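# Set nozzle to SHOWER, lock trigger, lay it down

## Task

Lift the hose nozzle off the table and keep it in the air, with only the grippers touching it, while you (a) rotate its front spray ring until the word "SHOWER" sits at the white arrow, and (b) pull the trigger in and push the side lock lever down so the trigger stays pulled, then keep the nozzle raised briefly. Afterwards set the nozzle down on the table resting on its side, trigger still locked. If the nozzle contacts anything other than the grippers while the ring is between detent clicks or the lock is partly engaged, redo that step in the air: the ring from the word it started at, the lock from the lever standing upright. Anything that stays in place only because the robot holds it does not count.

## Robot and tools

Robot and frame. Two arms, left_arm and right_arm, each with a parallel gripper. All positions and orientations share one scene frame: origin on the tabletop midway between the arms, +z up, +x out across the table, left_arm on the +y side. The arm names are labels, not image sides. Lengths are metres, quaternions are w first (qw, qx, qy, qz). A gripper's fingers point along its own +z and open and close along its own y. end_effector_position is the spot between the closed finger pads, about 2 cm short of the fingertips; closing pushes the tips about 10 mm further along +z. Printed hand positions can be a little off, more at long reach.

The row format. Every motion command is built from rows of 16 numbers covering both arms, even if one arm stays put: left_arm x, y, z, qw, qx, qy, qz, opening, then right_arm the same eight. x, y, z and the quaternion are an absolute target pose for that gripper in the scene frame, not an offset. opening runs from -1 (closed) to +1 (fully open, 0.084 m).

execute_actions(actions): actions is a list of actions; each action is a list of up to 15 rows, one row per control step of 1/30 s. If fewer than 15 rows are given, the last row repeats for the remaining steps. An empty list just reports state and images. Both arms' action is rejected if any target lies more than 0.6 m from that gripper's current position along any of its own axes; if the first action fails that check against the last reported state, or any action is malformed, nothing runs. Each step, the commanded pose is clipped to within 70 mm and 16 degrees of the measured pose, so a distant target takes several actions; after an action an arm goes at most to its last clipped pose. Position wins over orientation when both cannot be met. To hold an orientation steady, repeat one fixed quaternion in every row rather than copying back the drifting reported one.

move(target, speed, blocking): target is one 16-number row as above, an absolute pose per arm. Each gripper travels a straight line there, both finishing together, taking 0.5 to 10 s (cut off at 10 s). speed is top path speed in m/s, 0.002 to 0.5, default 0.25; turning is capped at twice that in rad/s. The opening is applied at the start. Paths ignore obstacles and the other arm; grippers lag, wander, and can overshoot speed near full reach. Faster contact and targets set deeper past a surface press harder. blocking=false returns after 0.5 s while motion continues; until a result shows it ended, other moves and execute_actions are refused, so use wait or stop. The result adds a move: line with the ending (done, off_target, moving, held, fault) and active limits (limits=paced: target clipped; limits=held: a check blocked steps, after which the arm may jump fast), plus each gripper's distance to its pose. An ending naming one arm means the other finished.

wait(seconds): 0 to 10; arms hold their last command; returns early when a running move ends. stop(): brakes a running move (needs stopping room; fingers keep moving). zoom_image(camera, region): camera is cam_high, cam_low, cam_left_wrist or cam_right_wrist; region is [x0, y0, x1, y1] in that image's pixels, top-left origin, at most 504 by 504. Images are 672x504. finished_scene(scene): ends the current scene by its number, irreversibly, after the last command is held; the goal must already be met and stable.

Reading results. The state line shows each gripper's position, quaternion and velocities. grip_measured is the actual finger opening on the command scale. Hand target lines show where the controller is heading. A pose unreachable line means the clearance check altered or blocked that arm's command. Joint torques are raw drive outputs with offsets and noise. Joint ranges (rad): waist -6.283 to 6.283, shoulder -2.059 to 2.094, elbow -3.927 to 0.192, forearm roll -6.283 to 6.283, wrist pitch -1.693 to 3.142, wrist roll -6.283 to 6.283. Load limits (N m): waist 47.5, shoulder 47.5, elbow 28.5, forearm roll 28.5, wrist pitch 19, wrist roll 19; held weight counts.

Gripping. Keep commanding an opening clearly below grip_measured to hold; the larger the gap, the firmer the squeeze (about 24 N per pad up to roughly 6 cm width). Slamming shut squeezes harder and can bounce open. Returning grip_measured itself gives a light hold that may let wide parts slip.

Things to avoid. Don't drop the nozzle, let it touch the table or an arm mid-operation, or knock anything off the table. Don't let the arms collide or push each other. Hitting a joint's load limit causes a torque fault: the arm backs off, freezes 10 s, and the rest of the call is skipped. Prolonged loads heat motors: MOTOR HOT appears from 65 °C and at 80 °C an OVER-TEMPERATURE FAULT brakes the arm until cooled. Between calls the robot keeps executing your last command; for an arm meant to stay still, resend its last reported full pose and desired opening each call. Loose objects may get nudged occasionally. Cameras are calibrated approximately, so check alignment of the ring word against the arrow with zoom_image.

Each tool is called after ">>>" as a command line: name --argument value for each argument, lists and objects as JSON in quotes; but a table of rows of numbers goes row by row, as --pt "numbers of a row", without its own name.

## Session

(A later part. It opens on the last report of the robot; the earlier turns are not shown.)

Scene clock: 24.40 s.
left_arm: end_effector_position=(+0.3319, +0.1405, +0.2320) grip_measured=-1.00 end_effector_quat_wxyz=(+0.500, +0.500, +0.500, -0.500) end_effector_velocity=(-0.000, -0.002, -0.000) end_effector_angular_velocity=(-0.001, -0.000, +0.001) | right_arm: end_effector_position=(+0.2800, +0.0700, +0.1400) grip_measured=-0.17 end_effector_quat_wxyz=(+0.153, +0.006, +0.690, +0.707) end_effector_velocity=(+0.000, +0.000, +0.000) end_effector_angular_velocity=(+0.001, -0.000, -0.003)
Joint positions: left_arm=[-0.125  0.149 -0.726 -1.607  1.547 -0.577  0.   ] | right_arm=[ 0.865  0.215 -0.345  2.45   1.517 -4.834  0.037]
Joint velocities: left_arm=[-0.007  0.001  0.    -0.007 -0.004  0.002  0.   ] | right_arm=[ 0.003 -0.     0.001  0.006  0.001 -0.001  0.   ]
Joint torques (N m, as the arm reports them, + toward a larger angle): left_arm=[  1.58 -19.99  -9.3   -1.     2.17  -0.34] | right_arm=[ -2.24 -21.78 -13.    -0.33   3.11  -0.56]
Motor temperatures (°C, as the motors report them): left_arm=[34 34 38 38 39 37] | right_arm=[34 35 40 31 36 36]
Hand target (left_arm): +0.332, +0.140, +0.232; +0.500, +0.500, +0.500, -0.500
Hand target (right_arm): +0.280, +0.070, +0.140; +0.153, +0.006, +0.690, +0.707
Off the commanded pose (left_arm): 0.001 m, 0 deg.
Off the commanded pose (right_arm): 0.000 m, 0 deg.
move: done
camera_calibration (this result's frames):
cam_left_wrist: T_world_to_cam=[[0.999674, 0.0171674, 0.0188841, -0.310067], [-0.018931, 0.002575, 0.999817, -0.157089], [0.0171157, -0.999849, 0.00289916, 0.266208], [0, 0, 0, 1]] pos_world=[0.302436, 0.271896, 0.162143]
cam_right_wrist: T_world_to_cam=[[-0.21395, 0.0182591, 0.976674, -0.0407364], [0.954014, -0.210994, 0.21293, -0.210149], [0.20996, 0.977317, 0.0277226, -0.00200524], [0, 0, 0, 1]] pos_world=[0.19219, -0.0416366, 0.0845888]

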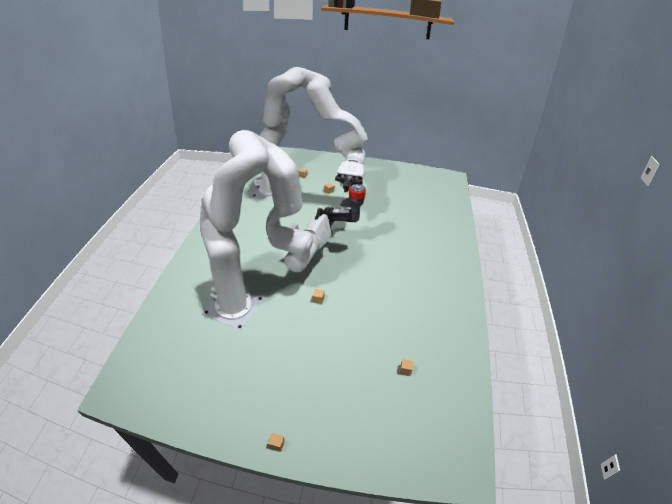

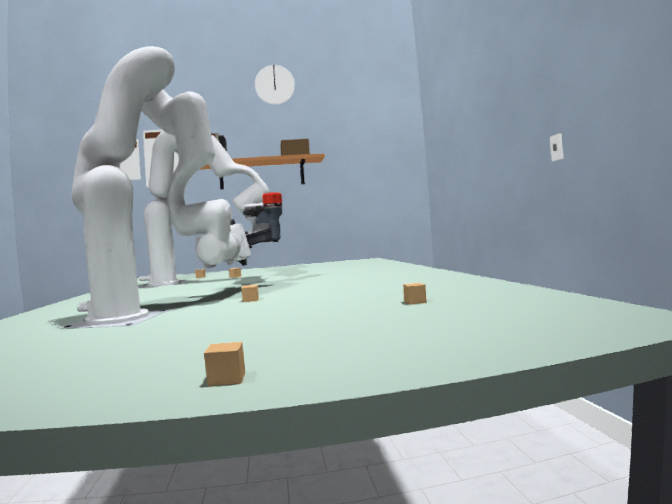

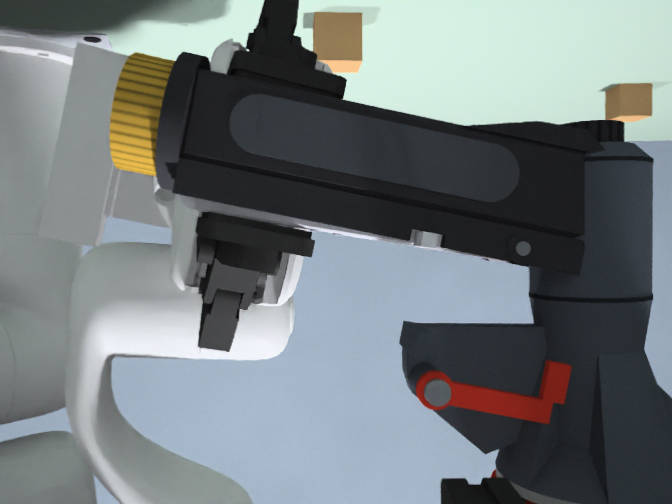

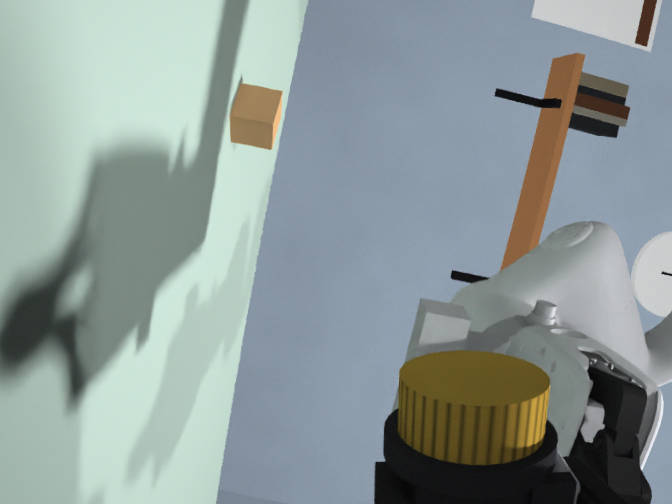

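>>> move --target '[0.342,0.12,0.226,0.5,0.5,0.5,-0.5,-1, 0.28,0.07,0.14,0.153,0.006,0.690,0.707,-1]' --speed 0.04

>>> move --target '[0.342,0.11,0.226,0.5,0.5,0.5,-0.5,-1, 0.28,0.07,0.14,0.153,0.006,0.690,0.707,-1]' --speed 0.02

>>> move --target '[0.342,0.11,0.216,0.5,0.5,0.5,-0.5,-1, 0.28,0.07,0.14,0.153,0.006,0.690,0.707,-1]' --speed 0.02

Scene clock: 26.77 s.
left_arm: end_effector_position=(+0.3419, +0.1202, +0.2261) grip_measured=-1.00 end_effector_quat_wxyz=(+0.500, +0.500, +0.500, -0.500) end_effector_velocity=(+0.001, -0.002, -0.000) end_effector_angular_velocity=(-0.000, +0.000, -0.001) | right_arm: end_effector_position=(+0.2800, +0.0700, +0.1400) grip_measured=-0.17 end_effector_quat_wxyz=(+0.153, +0.006, +0.690, +0.707) end_effector_velocity=(+0.001, +0.000, +0.000) end_effector_angular_velocity=(+0.001, -0.001, -0.000)
Joint positions: left_arm=[-0.181  0.196 -0.769 -1.654  1.517 -0.571  0.   ] | right_arm=[ 0.865  0.216 -0.345  2.451  1.518 -4.834  0.037]
Joint velocities: left_arm=[-0.005  0.004 -0.004 -0.004 -0.002  0.     0.   ] | right_arm=[-0.     0.001 -0.002  0.     0.     0.    -0.   ]
Joint torques (N m, as the arm reports them, + toward a larger angle): left_arm=[  1.87 -21.13  -9.46  -1.03   2.15  -0.34] | right_arm=[ -2.34 -22.48 -13.24  -0.69   3.04  -0.38]
Motor temperatures (°C, as the motors report them): left_arm=[34 34 38 38 39 37] | right_arm=[34 35 39 31 36 36]
Hand target (left_arm): +0.342, +0.120, +0.226; +0.500, +0.500, +0.500, -0.500
Hand target (right_arm): +0.280, +0.070, +0.140; +0.153, +0.006, +0.690, +0.707
Off the commanded pose (left_arm): 0.000 m, 0 deg.
Off the commanded pose (right_arm): 0.000 m, 0 deg.
move: done
camera_calibration (this result's frames):
cam_left_wrist: T_world_to_cam=[[0.999674, 0.0172952, 0.0187804, -0.319626], [-0.0188236, 0.00233819, 0.99982, -0.15098], [0.0172482, -0.999848, 0.00266298, 0.245737], [0, 0, 0, 1]] pos_world=[0.312441, 0.251581, 0.156301]
cam_right_wrist: T_world_to_cam=[[-0.21411, 0.0179331, 0.976645, -0.0406261], [0.953933, -0.211276, 0.21301, -0.210085], [0.210162, 0.977262, 0.0281294, -0.00211467], [0, 0, 0, 1]] pos_world=[0.192153, -0.0415908, 0.0844871]

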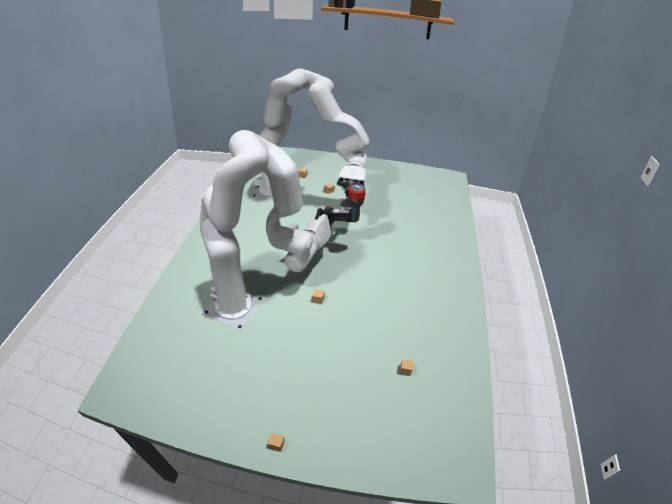

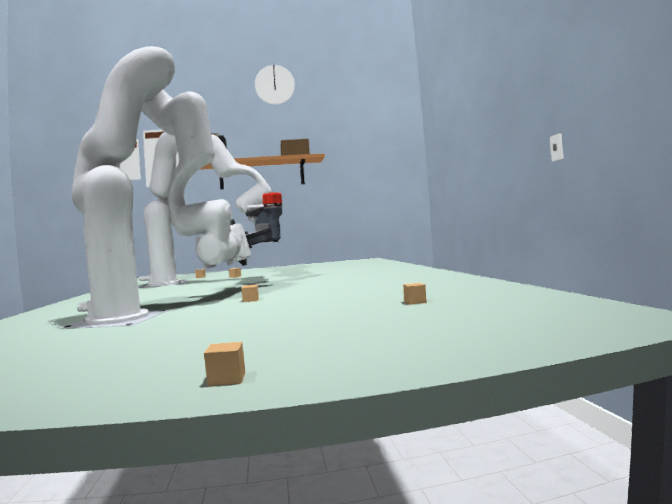

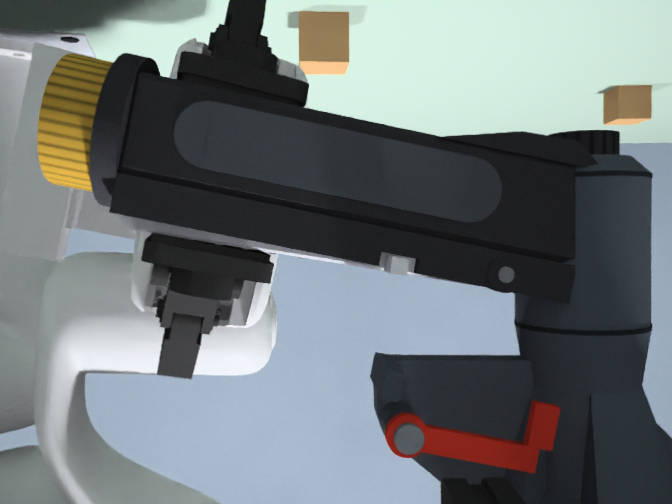

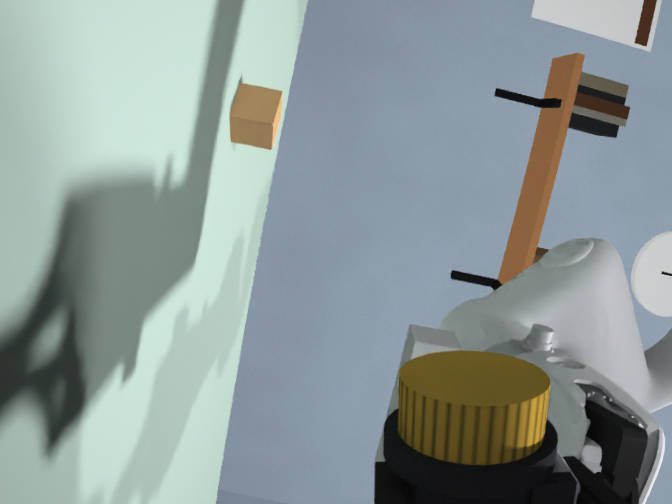

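Scene clock: 27.57 s.
left_arm: end_effector_position=(+0.3420, +0.1103, +0.2261) grip_measured=-1.00 end_effector_quat_wxyz=(+0.500, +0.500, +0.500, -0.500) end_effector_velocity=(+0.001, -0.002, +0.000) end_effector_angular_velocity=(+0.000, -0.001, +0.003) | right_arm: end_effector_position=(+0.2800, +0.0699, +0.1399) grip_measured=-0.17 end_effector_quat_wxyz=(+0.153, +0.006, +0.690, +0.707) end_effector_velocity=(+0.000, -0.000, -0.001) end_effector_angular_velocity=(-0.001, +0.001, -0.001)
Joint positions: left_arm=[-0.208  0.199 -0.774 -1.677  1.502 -0.571  0.   ] | right_arm=[ 0.865  0.216 -0.345  2.451  1.518 -4.834  0.037]
Joint velocities: left_arm=[-0.005  0.001 -0.002 -0.006 -0.004  0.     0.   ] | right_arm=[-0.     0.002 -0.001  0.001 -0.     0.     0.   ]
Joint torques (N m, as the arm reports them, + toward a larger angle): left_arm=[  1.83 -21.07  -9.41  -1.07   2.17  -0.31] | right_arm=[ -2.56 -22.39 -13.75  -0.34   3.31  -0.53]
Motor temperatures (°C, as the motors report them): left_arm=[34 34 38 38 39 37] | right_arm=[34 35 39 31 36 36]
Hand target (left_arm): +0.342, +0.110, +0.226; +0.500, +0.500, +0.500, -0.500
Hand target (right_arm): +0.280, +0.070, +0.140; +0.153, +0.006, +0.690, +0.707
Off the commanded pose (left_arm): 0.000 m, 0 deg.
Off the commanded pose (right_arm): 0.000 m, 0 deg.
move: done
camera_calibration (this result's frames):
cam_left_wrist: T_world_to_cam=[[0.999673, 0.0172581, 0.0188565, -0.319564], [-0.0189006, 0.00239352, 0.999819, -0.150893], [0.0172098, -0.999848, 0.00271893, 0.235824], [0, 0, 0, 1]] pos_world=[0.312549, 0.241665, 0.156251]
cam_right_wrist: T_world_to_cam=[[-0.213871, 0.0181997, 0.976692, -0.0406093], [0.953957, -0.211349, 0.212831, -0.21004], [0.210296, 0.977241, 0.0278397, -0.00203616], [0, 0, 0, 1]] pos_world=[0.192112, -0.0416628, 0.0844225]

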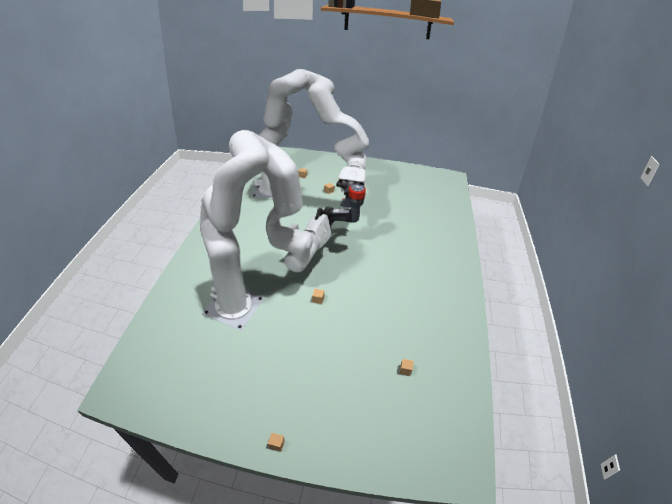

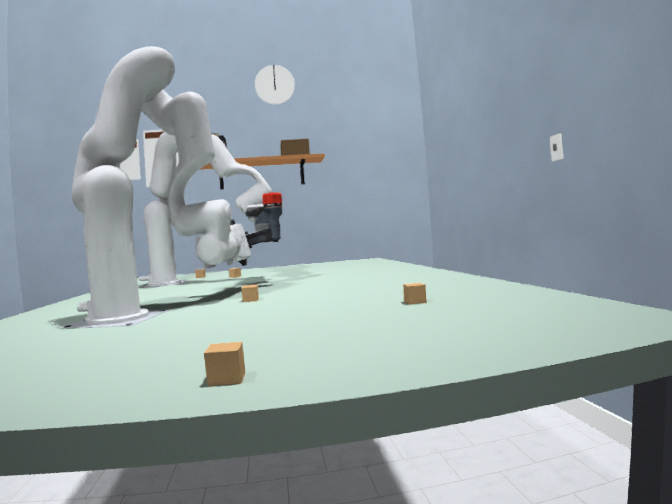

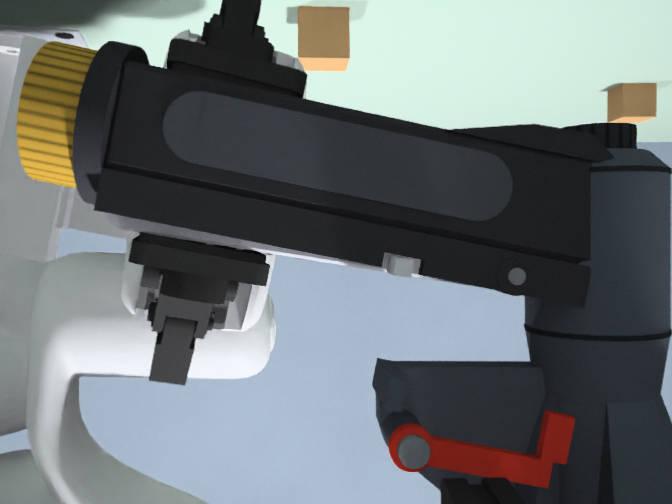

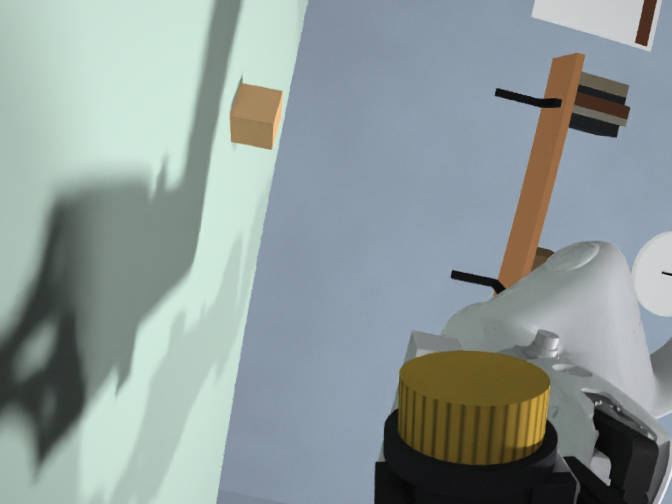

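Scene clock: 28.40 s.
left_arm: end_effector_position=(+0.3422, +0.1101, +0.2163) grip_measured=-1.00 end_effector_quat_wxyz=(+0.500, +0.500, +0.500, -0.500) end_effector_velocity=(-0.000, +0.000, -0.003) end_effector_angular_velocity=(+0.001, +0.001, -0.000) | right_arm: end_effector_position=(+0.2799, +0.0699, +0.1398) grip_measured=-0.17 end_effector_quat_wxyz=(+0.153, +0.006, +0.690, +0.707) end_effector_velocity=(+0.000, +0.001, +0.002) end_effector_angular_velocity=(+0.004, -0.003, +0.001)
Joint positions: left_arm=[-0.208  0.227 -0.779 -1.679  1.505 -0.548  0.   ] | right_arm=[ 0.865  0.216 -0.345  2.451  1.518 -4.835  0.037]
Joint velocities: left_arm=[ 0.     0.006  0.     0.    -0.     0.005  0.   ] | right_arm=[ 0.    -0.002 -0.001 -0.     0.002 -0.001 -0.   ]
Joint torques (N m, as the arm reports them, + toward a larger angle): left_arm=[  0.63 -20.31  -8.33  -0.47   1.98  -0.51] | right_arm=[ -2.18 -24.96 -16.35   0.25   4.25  -0.52]
Motor temperatures (°C, as the motors report them): left_arm=[34 34 38 38 39 37] | right_arm=[34 35 39 31 36 36]
Hand target (left_arm): +0.342, +0.110, +0.216; +0.500, +0.500, +0.500, -0.500
Hand target (right_arm): +0.280, +0.070, +0.140; +0.153, +0.006, +0.690, +0.707
Off the commanded pose (left_arm): 0.000 m, 0 deg.
Off the commanded pose (right_arm): 0.000 m, 0 deg.
move: done
camera_calibration (this result's frames):
cam_left_wrist: T_world_to_cam=[[0.999661, 0.0177127, 0.0190752, -0.319684], [-0.0191164, 0.00216109, 0.999815, -0.140992], [0.0176682, -0.999841, 0.00249896, 0.235581], [0, 0, 0, 1]] pos_world=[0.312718, 0.24151, 0.146475]
cam_right_wrist: T_world_to_cam=[[-0.213838, 0.018206, 0.976699, -0.0406054], [0.954025, -0.211068, 0.212808, -0.209935], [0.210024, 0.977302, 0.0277653, -0.0019254], [0, 0, 0, 1]] pos_world=[0.192005, -0.0416895, 0.0843885]

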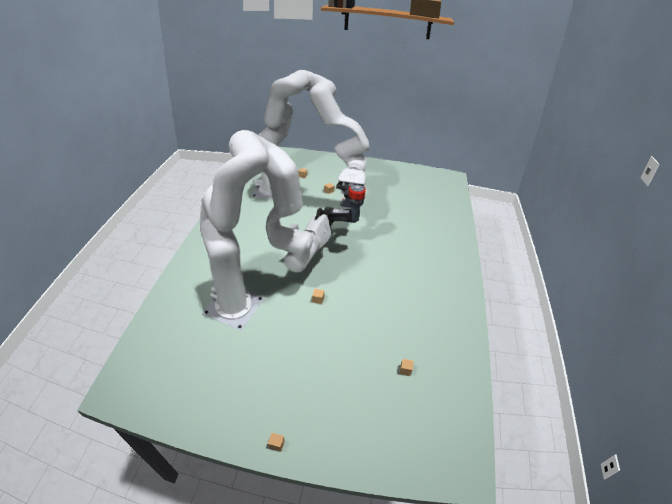

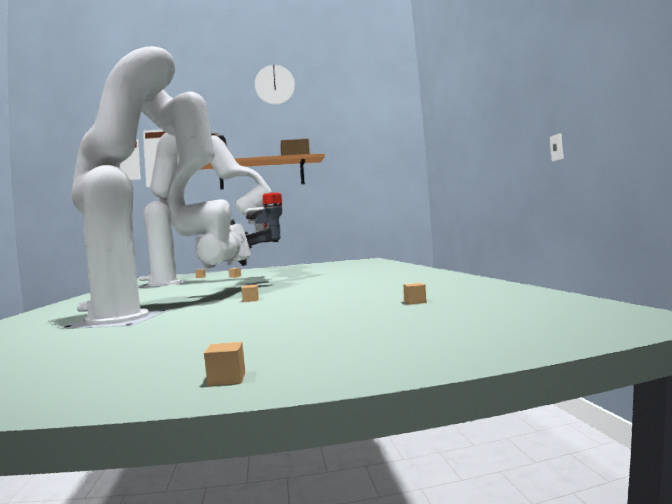

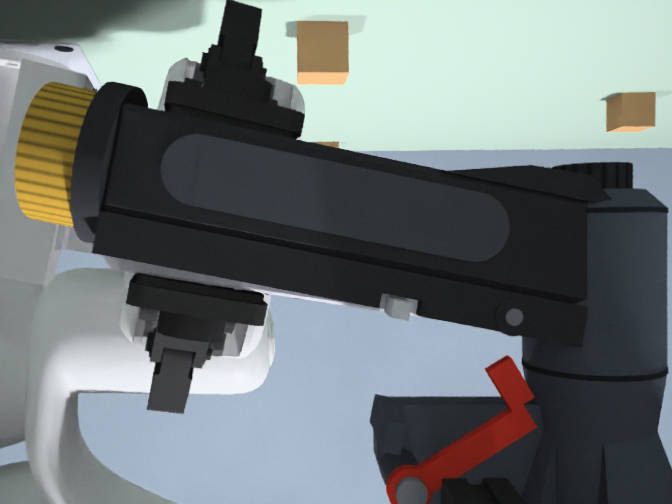

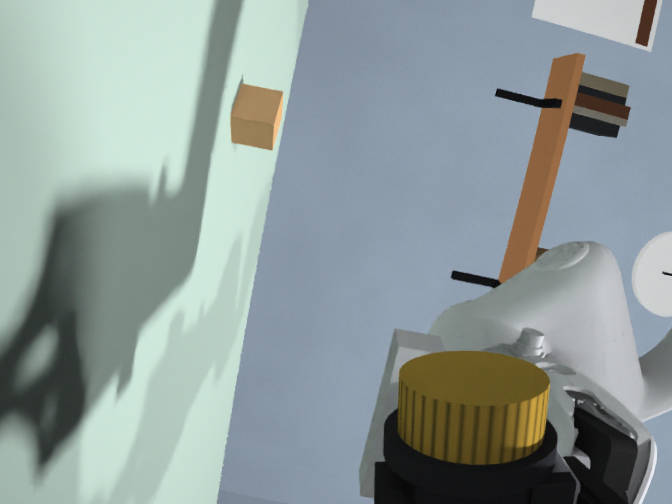

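>>> execute_actions --actions '[]'

Scene clock: 30.80 s.
left_arm: end_effector_position=(+0.3420, +0.1100, +0.2160) grip_measured=-1.00 end_effector_quat_wxyz=(+0.500, +0.500, +0.500, -0.500) end_effector_velocity=(-0.001, -0.000, -0.000) end_effector_angular_velocity=(+0.001, +0.001, -0.001) | right_arm: end_effector_position=(+0.2800, +0.0700, +0.1400) grip_measured=-0.17 end_effector_quat_wxyz=(+0.153, +0.006, +0.690, +0.707) end_effector_velocity=(-0.000, -0.000, +0.000) end_effector_angular_velocity=(-0.000, +0.000, +0.000)
Joint positions: left_arm=[-0.208  0.227 -0.778 -1.679  1.505 -0.548  0.   ] | right_arm=[ 0.865  0.216 -0.345  2.451  1.518 -4.834  0.037]
Joint velocities: left_arm=[-0.001  0.     0.001  0.    -0.001 -0.     0.   ] | right_arm=[ 0.    -0.     0.001 -0.    -0.     0.    -0.   ]
Joint torques (N m, as the arm reports them, + toward a larger angle): left_arm=[  0.21 -20.42  -8.14  -0.24   2.3   -0.44] | right_arm=[ -2.46 -24.26 -16.38   0.33   3.79  -0.44]
Motor temperatures (°C, as the motors report them): left_arm=[34 34 38 38 39 37] | right_arm=[34 35 39 31 36 36]
Hand target (left_arm): +0.342, +0.110, +0.216; +0.500, +0.500, +0.500, -0.500
Hand target (right_arm): +0.280, +0.070, +0.140; +0.153, +0.006, +0.690, +0.707
Off the commanded pose (left_arm): 0.000 m, 0 deg.
Off the commanded pose (right_arm): 0.000 m, 0 deg.
camera_calibration (this result's frames):
cam_left_wrist: T_world_to_cam=[[0.999676, 0.0171821, 0.0187748, -0.319343], [-0.0188159, 0.00223491, 0.99982, -0.140838], [0.017137, -0.99985, 0.00255749, 0.235623], [0, 0, 0, 1]] pos_world=[0.312551, 0.241389, 0.146205]
cam_right_wrist: T_world_to_cam=[[-0.21411, 0.0179322, 0.976645, -0.0406247], [0.953935, -0.211271, 0.21301, -0.210083], [0.210157, 0.977263, 0.0281291, -0.00211214], [0, 0, 0, 1]] pos_world=[0.192151, -0.0415918, 0.0844851]

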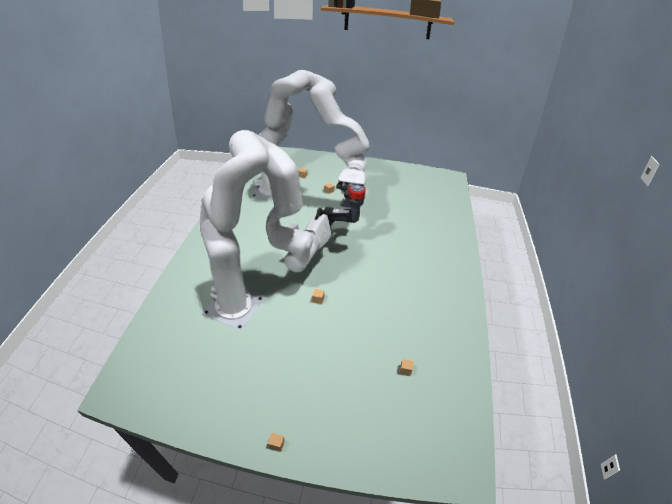

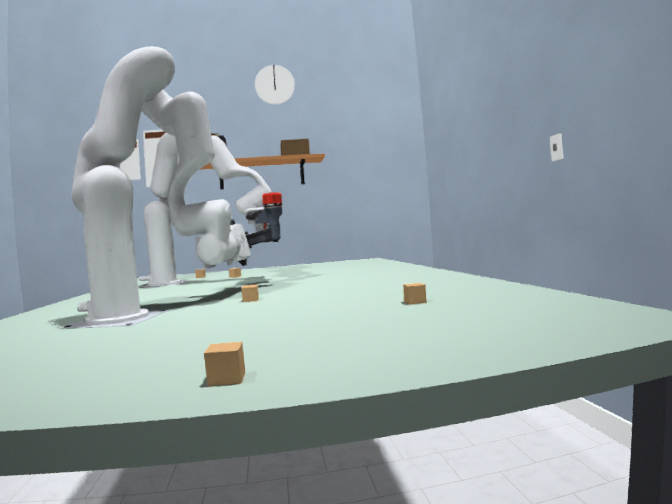

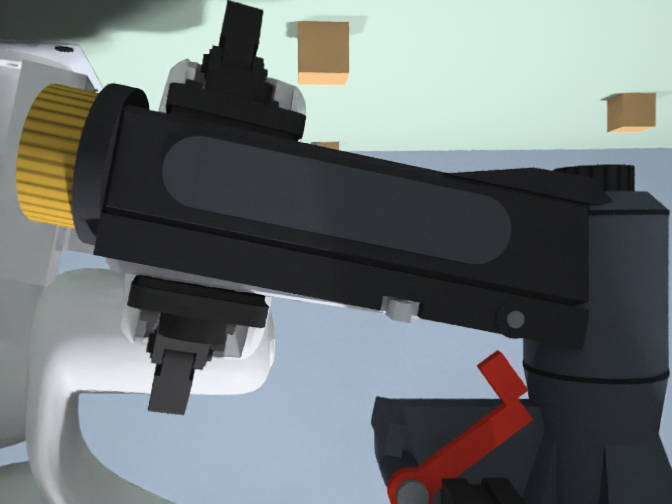

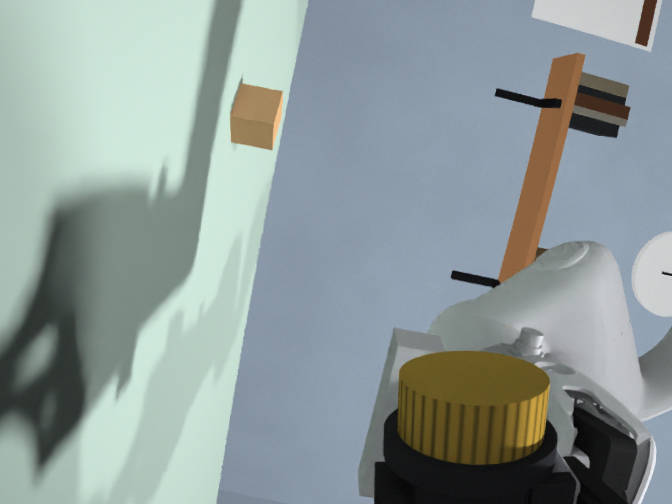

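>>> move --target '[0.350,0.11,0.208,0.5,0.5,0.5,-0.5,-1,0.28,0.07,0.14,0.153,0.006,0.690,0.707,-1]' --speed 0.02

>>> move --target '[0.348,0.11,0.193,0.5,0.5,0.5,-0.5,-1,0.28,0.07,0.14,0.153,0.006,0.690,0.707,-1]' --speed 0.02

>>> move --target '[0.342,0.11,0.192,0.5,0.5,0.5,-0.5,-1,0.28,0.07,0.14,0.153,0.006,0.690,0.707,-1]' --speed 0.02

Scene clock: 32.70 s.
left_arm: end_effector_position=(+0.3496, +0.1100, +0.2079) grip_measured=-1.00 end_effector_quat_wxyz=(+0.500, +0.500, +0.500, -0.500) end_effector_velocity=(+0.003, +0.000, -0.001) end_effector_angular_velocity=(-0.000, -0.002, +0.001) | right_arm: end_effector_position=(+0.2802, +0.0701, +0.1403) grip_measured=-0.17 end_effector_quat_wxyz=(+0.153, +0.006, +0.690, +0.707) end_effector_velocity=(-0.001, -0.000, -0.001) end_effector_angular_velocity=(-0.002, +0.001, -0.000)
Joint positions: left_arm=[-0.206  0.269 -0.809 -1.677  1.507 -0.538  0.   ] | right_arm=[ 0.865  0.215 -0.345  2.451  1.519 -4.834  0.037]
Joint velocities: left_arm=[ 0.002  0.009 -0.009  0.     0.001  0.002  0.   ] | right_arm=[ 0.    -0.     0.002  0.    -0.001 -0.    -0.   ]
Joint torques (N m, as the arm reports them, + toward a larger angle): left_arm=[  1.94 -22.4   -9.15  -0.92   2.23  -0.37] | right_arm=[ -3.13 -22.39 -13.5   -0.05   3.02  -0.53]
Motor temperatures (°C, as the motors report them): left_arm=[34 34 38 38 39 37] | right_arm=[34 35 39 31 36 36]
Hand target (left_arm): +0.350, +0.110, +0.208; +0.500, +0.500, +0.500, -0.500
Hand target (right_arm): +0.280, +0.070, +0.140; +0.153, +0.006, +0.690, +0.707
Off the commanded pose (left_arm): 0.000 m, 0 deg.
Off the commanded pose (right_arm): 0.000 m, 0 deg.
move: done
camera_calibration (this result's frames):
cam_left_wrist: T_world_to_cam=[[0.999691, 0.0169982, 0.0181583, -0.326651], [-0.0181937, 0.00193335, 0.999833, -0.132804], [0.0169602, -0.999854, 0.00224201, 0.23561], [0, 0, 0, 1]] pos_world=[0.320137, 0.241385, 0.138184]
cam_right_wrist: T_world_to_cam=[[-0.214696, 0.0172524, 0.976528, -0.040675], [0.953757, -0.21165, 0.213429, -0.210334], [0.210365, 0.977193, 0.0289859, -0.00244665], [0, 0, 0, 1]] pos_world=[0.192389, -0.0414246, 0.0846825]

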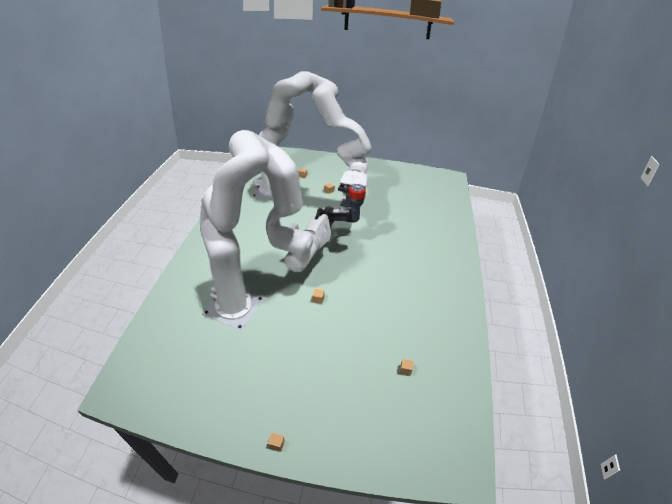

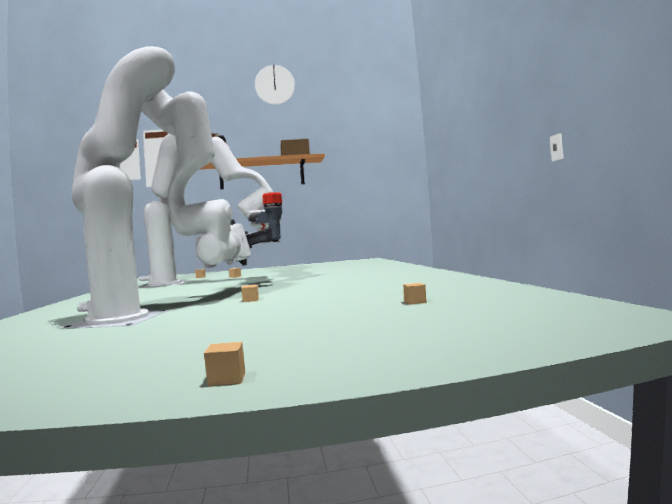

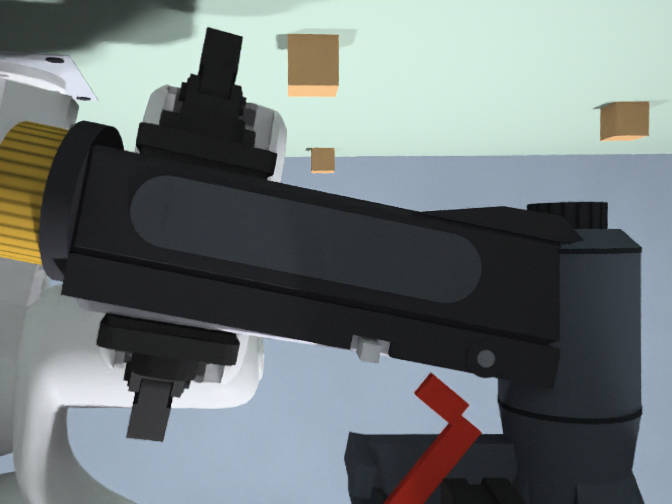

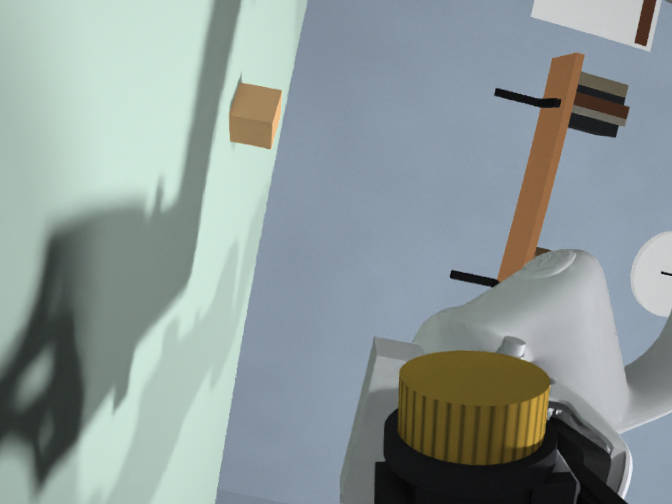

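Scene clock: 33.73 s.
left_arm: end_effector_position=(+0.3480, +0.1100, +0.1932) grip_measured=-1.00 end_effector_quat_wxyz=(+0.500, +0.500, +0.500, -0.500) end_effector_velocity=(-0.000, -0.001, -0.002) end_effector_angular_velocity=(-0.001, -0.003, -0.002) | right_arm: end_effector_position=(+0.2800, +0.0700, +0.1401) grip_measured=-0.17 end_effector_quat_wxyz=(+0.153, +0.006, +0.690, +0.707) end_effector_velocity=(-0.000, -0.000, -0.001) end_effector_angular_velocity=(-0.002, +0.001, -0.000)
Joint positions: left_arm=[-0.205  0.307 -0.812 -1.679  1.511 -0.502  0.   ] | right_arm=[ 0.865  0.216 -0.345  2.451  1.518 -4.834  0.037]
Joint velocities: left_arm=[-0.002  0.006 -0.002 -0.     0.002  0.007  0.   ] | right_arm=[ 0.     0.     0.001  0.    -0.    -0.    -0.   ]
Joint torques (N m, as the arm reports them, + toward a larger angle): left_arm=[  1.59 -22.53  -8.55  -0.82   2.27  -0.35] | right_arm=[ -3.05 -22.8  -13.65  -0.09   3.33  -0.24]
Motor temperatures (°C, as the motors report them): left_arm=[34 34 38 38 39 37] | right_arm=[34 35 39 31 36 36]
Hand target (left_arm): +0.348, +0.110, +0.193; +0.500, +0.500, +0.500, -0.500
Hand target (right_arm): +0.280, +0.070, +0.140; +0.153, +0.006, +0.690, +0.707
Off the commanded pose (left_arm): 0.000 m, 0 deg.
Off the commanded pose (right_arm): 0.000 m, 0 deg.
move: done
camera_calibration (this result's frames):
cam_left_wrist: T_world_to_cam=[[0.999679, 0.0171287, 0.0186636, -0.324886], [-0.018703, 0.00214128, 0.999823, -0.11798], [0.0170857, -0.999851, 0.00246095, 0.235617], [0, 0, 0, 1]] pos_world=[0.31855, 0.241399, 0.123443]
cam_right_wrist: T_world_to_cam=[[-0.2142, 0.0178229, 0.976627, -0.0406326], [0.953908, -0.211325, 0.213074, -0.210122], [0.210183, 0.977253, 0.0282644, -0.00216218], [0, 0, 0, 1]] pos_world=[0.192188, -0.0415667, 0.0845155]

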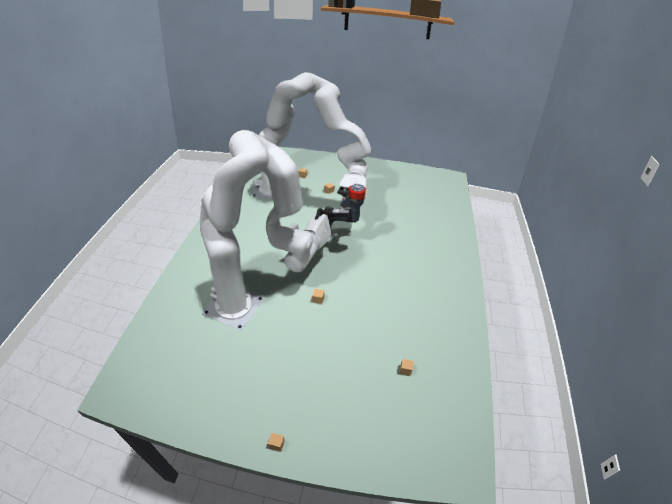

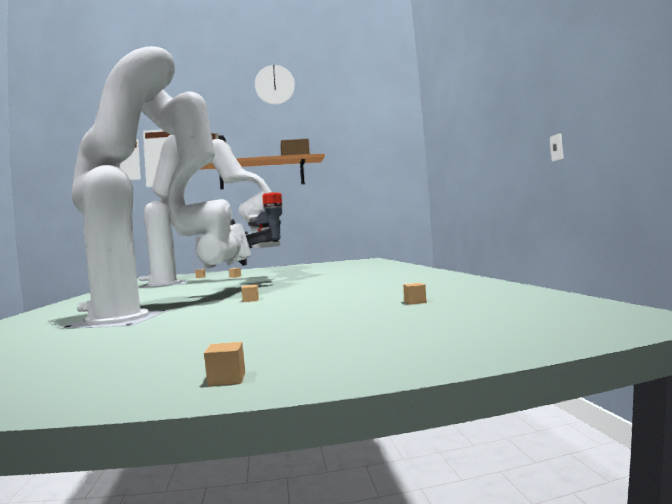

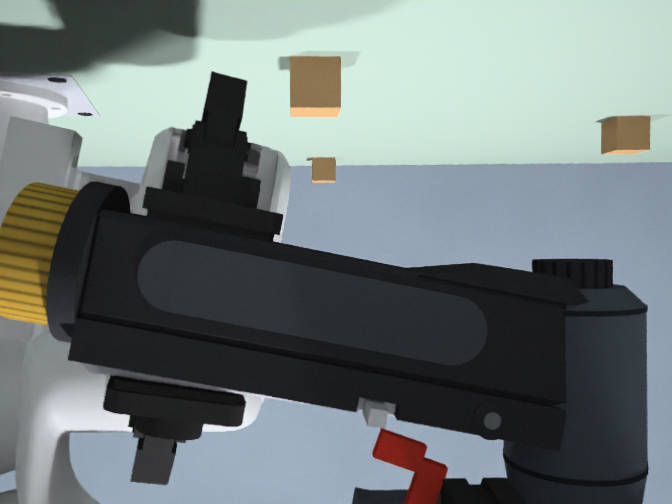

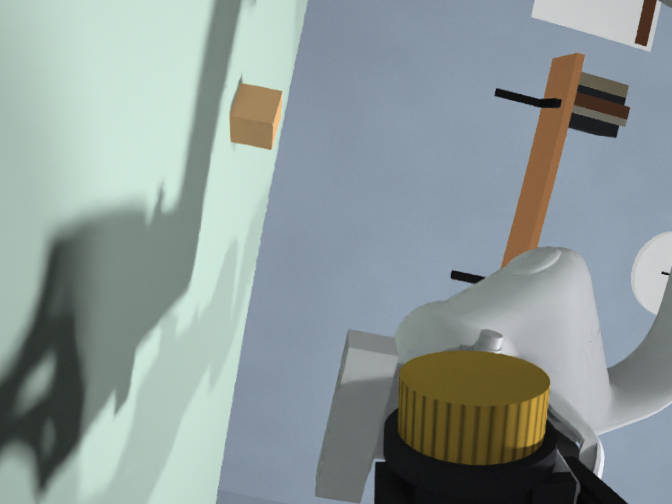

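Scene clock: 34.47 s.
left_arm: end_effector_position=(+0.3423, +0.1100, +0.1920) grip_measured=-1.00 end_effector_quat_wxyz=(+0.500, +0.500, +0.500, -0.500) end_effector_velocity=(-0.002, -0.000, +0.000) end_effector_angular_velocity=(-0.001, -0.002, -0.000) | right_arm: end_effector_position=(+0.2799, +0.0700, +0.1400) grip_measured=-0.17 end_effector_quat_wxyz=(+0.153, +0.006, +0.690, +0.707) end_effector_velocity=(-0.001, -0.000, -0.001) end_effector_angular_velocity=(-0.001, +0.001, +0.001)
Joint positions: left_arm=[-0.207  0.297 -0.792 -1.681  1.511 -0.492  0.   ] | right_arm=[ 0.865  0.216 -0.345  2.451  1.518 -4.835  0.037]
Joint velocities: left_arm=[-0.001 -0.004  0.006 -0.001  0.     0.004  0.   ] | right_arm=[ 0.001 -0.     0.002 -0.001 -0.     0.     0.   ]
Joint torques (N m, as the arm reports them, + toward a larger angle): left_arm=[  1.31 -22.07  -8.42  -0.69   2.55  -0.4 ] | right_arm=[ -3.37 -22.17 -13.76   0.56   2.71  -0.2 ]
Motor temperatures (°C, as the motors report them): left_arm=[34 34 38 38 39 37] | right_arm=[34 35 39 31 36 36]
Hand target (left_arm): +0.342, +0.110, +0.192; +0.500, +0.500, +0.500, -0.500
Hand target (right_arm): +0.280, +0.070, +0.140; +0.153, +0.006, +0.690, +0.707
Off the commanded pose (left_arm): 0.000 m, 0 deg.
Off the commanded pose (right_arm): 0.000 m, 0 deg.
move: done
camera_calibration (this result's frames):
cam_left_wrist: T_world_to_cam=[[0.999672, 0.0173479, 0.0188328, -0.319204], [-0.0188738, 0.00220216, 0.999819, -0.116844], [0.0173033, -0.999847, 0.00252886, 0.23566], [0, 0, 0, 1]] pos_world=[0.312816, 0.241418, 0.122238]
cam_right_wrist: T_world_to_cam=[[-0.214132, 0.0178729, 0.976641, -0.0406332], [0.953964, -0.211124, 0.213023, -0.210042], [0.209999, 0.977296, 0.0281581, -0.00207597], [0, 0, 0, 1]] pos_world=[0.192108, -0.0415898, 0.0844864]

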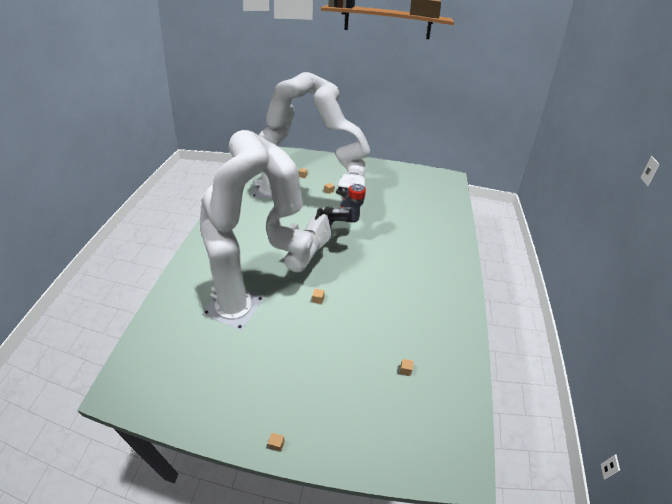

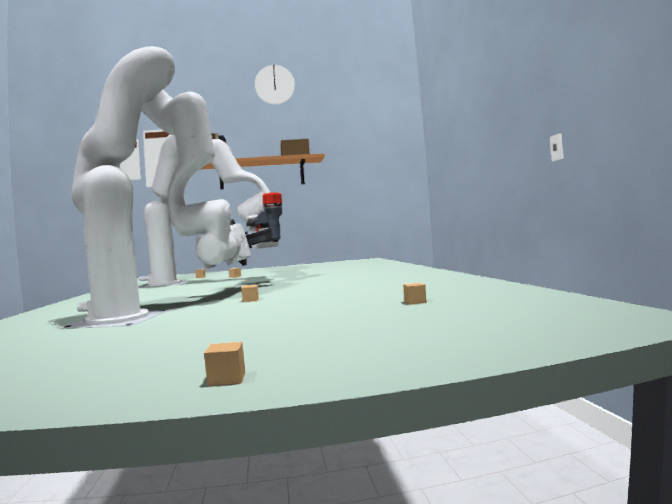

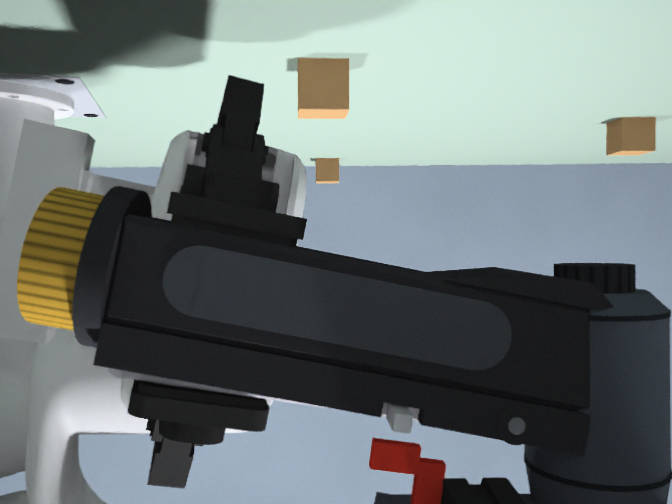

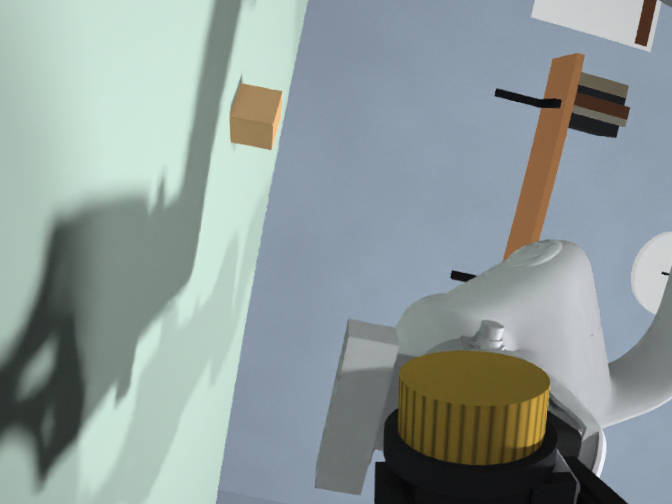

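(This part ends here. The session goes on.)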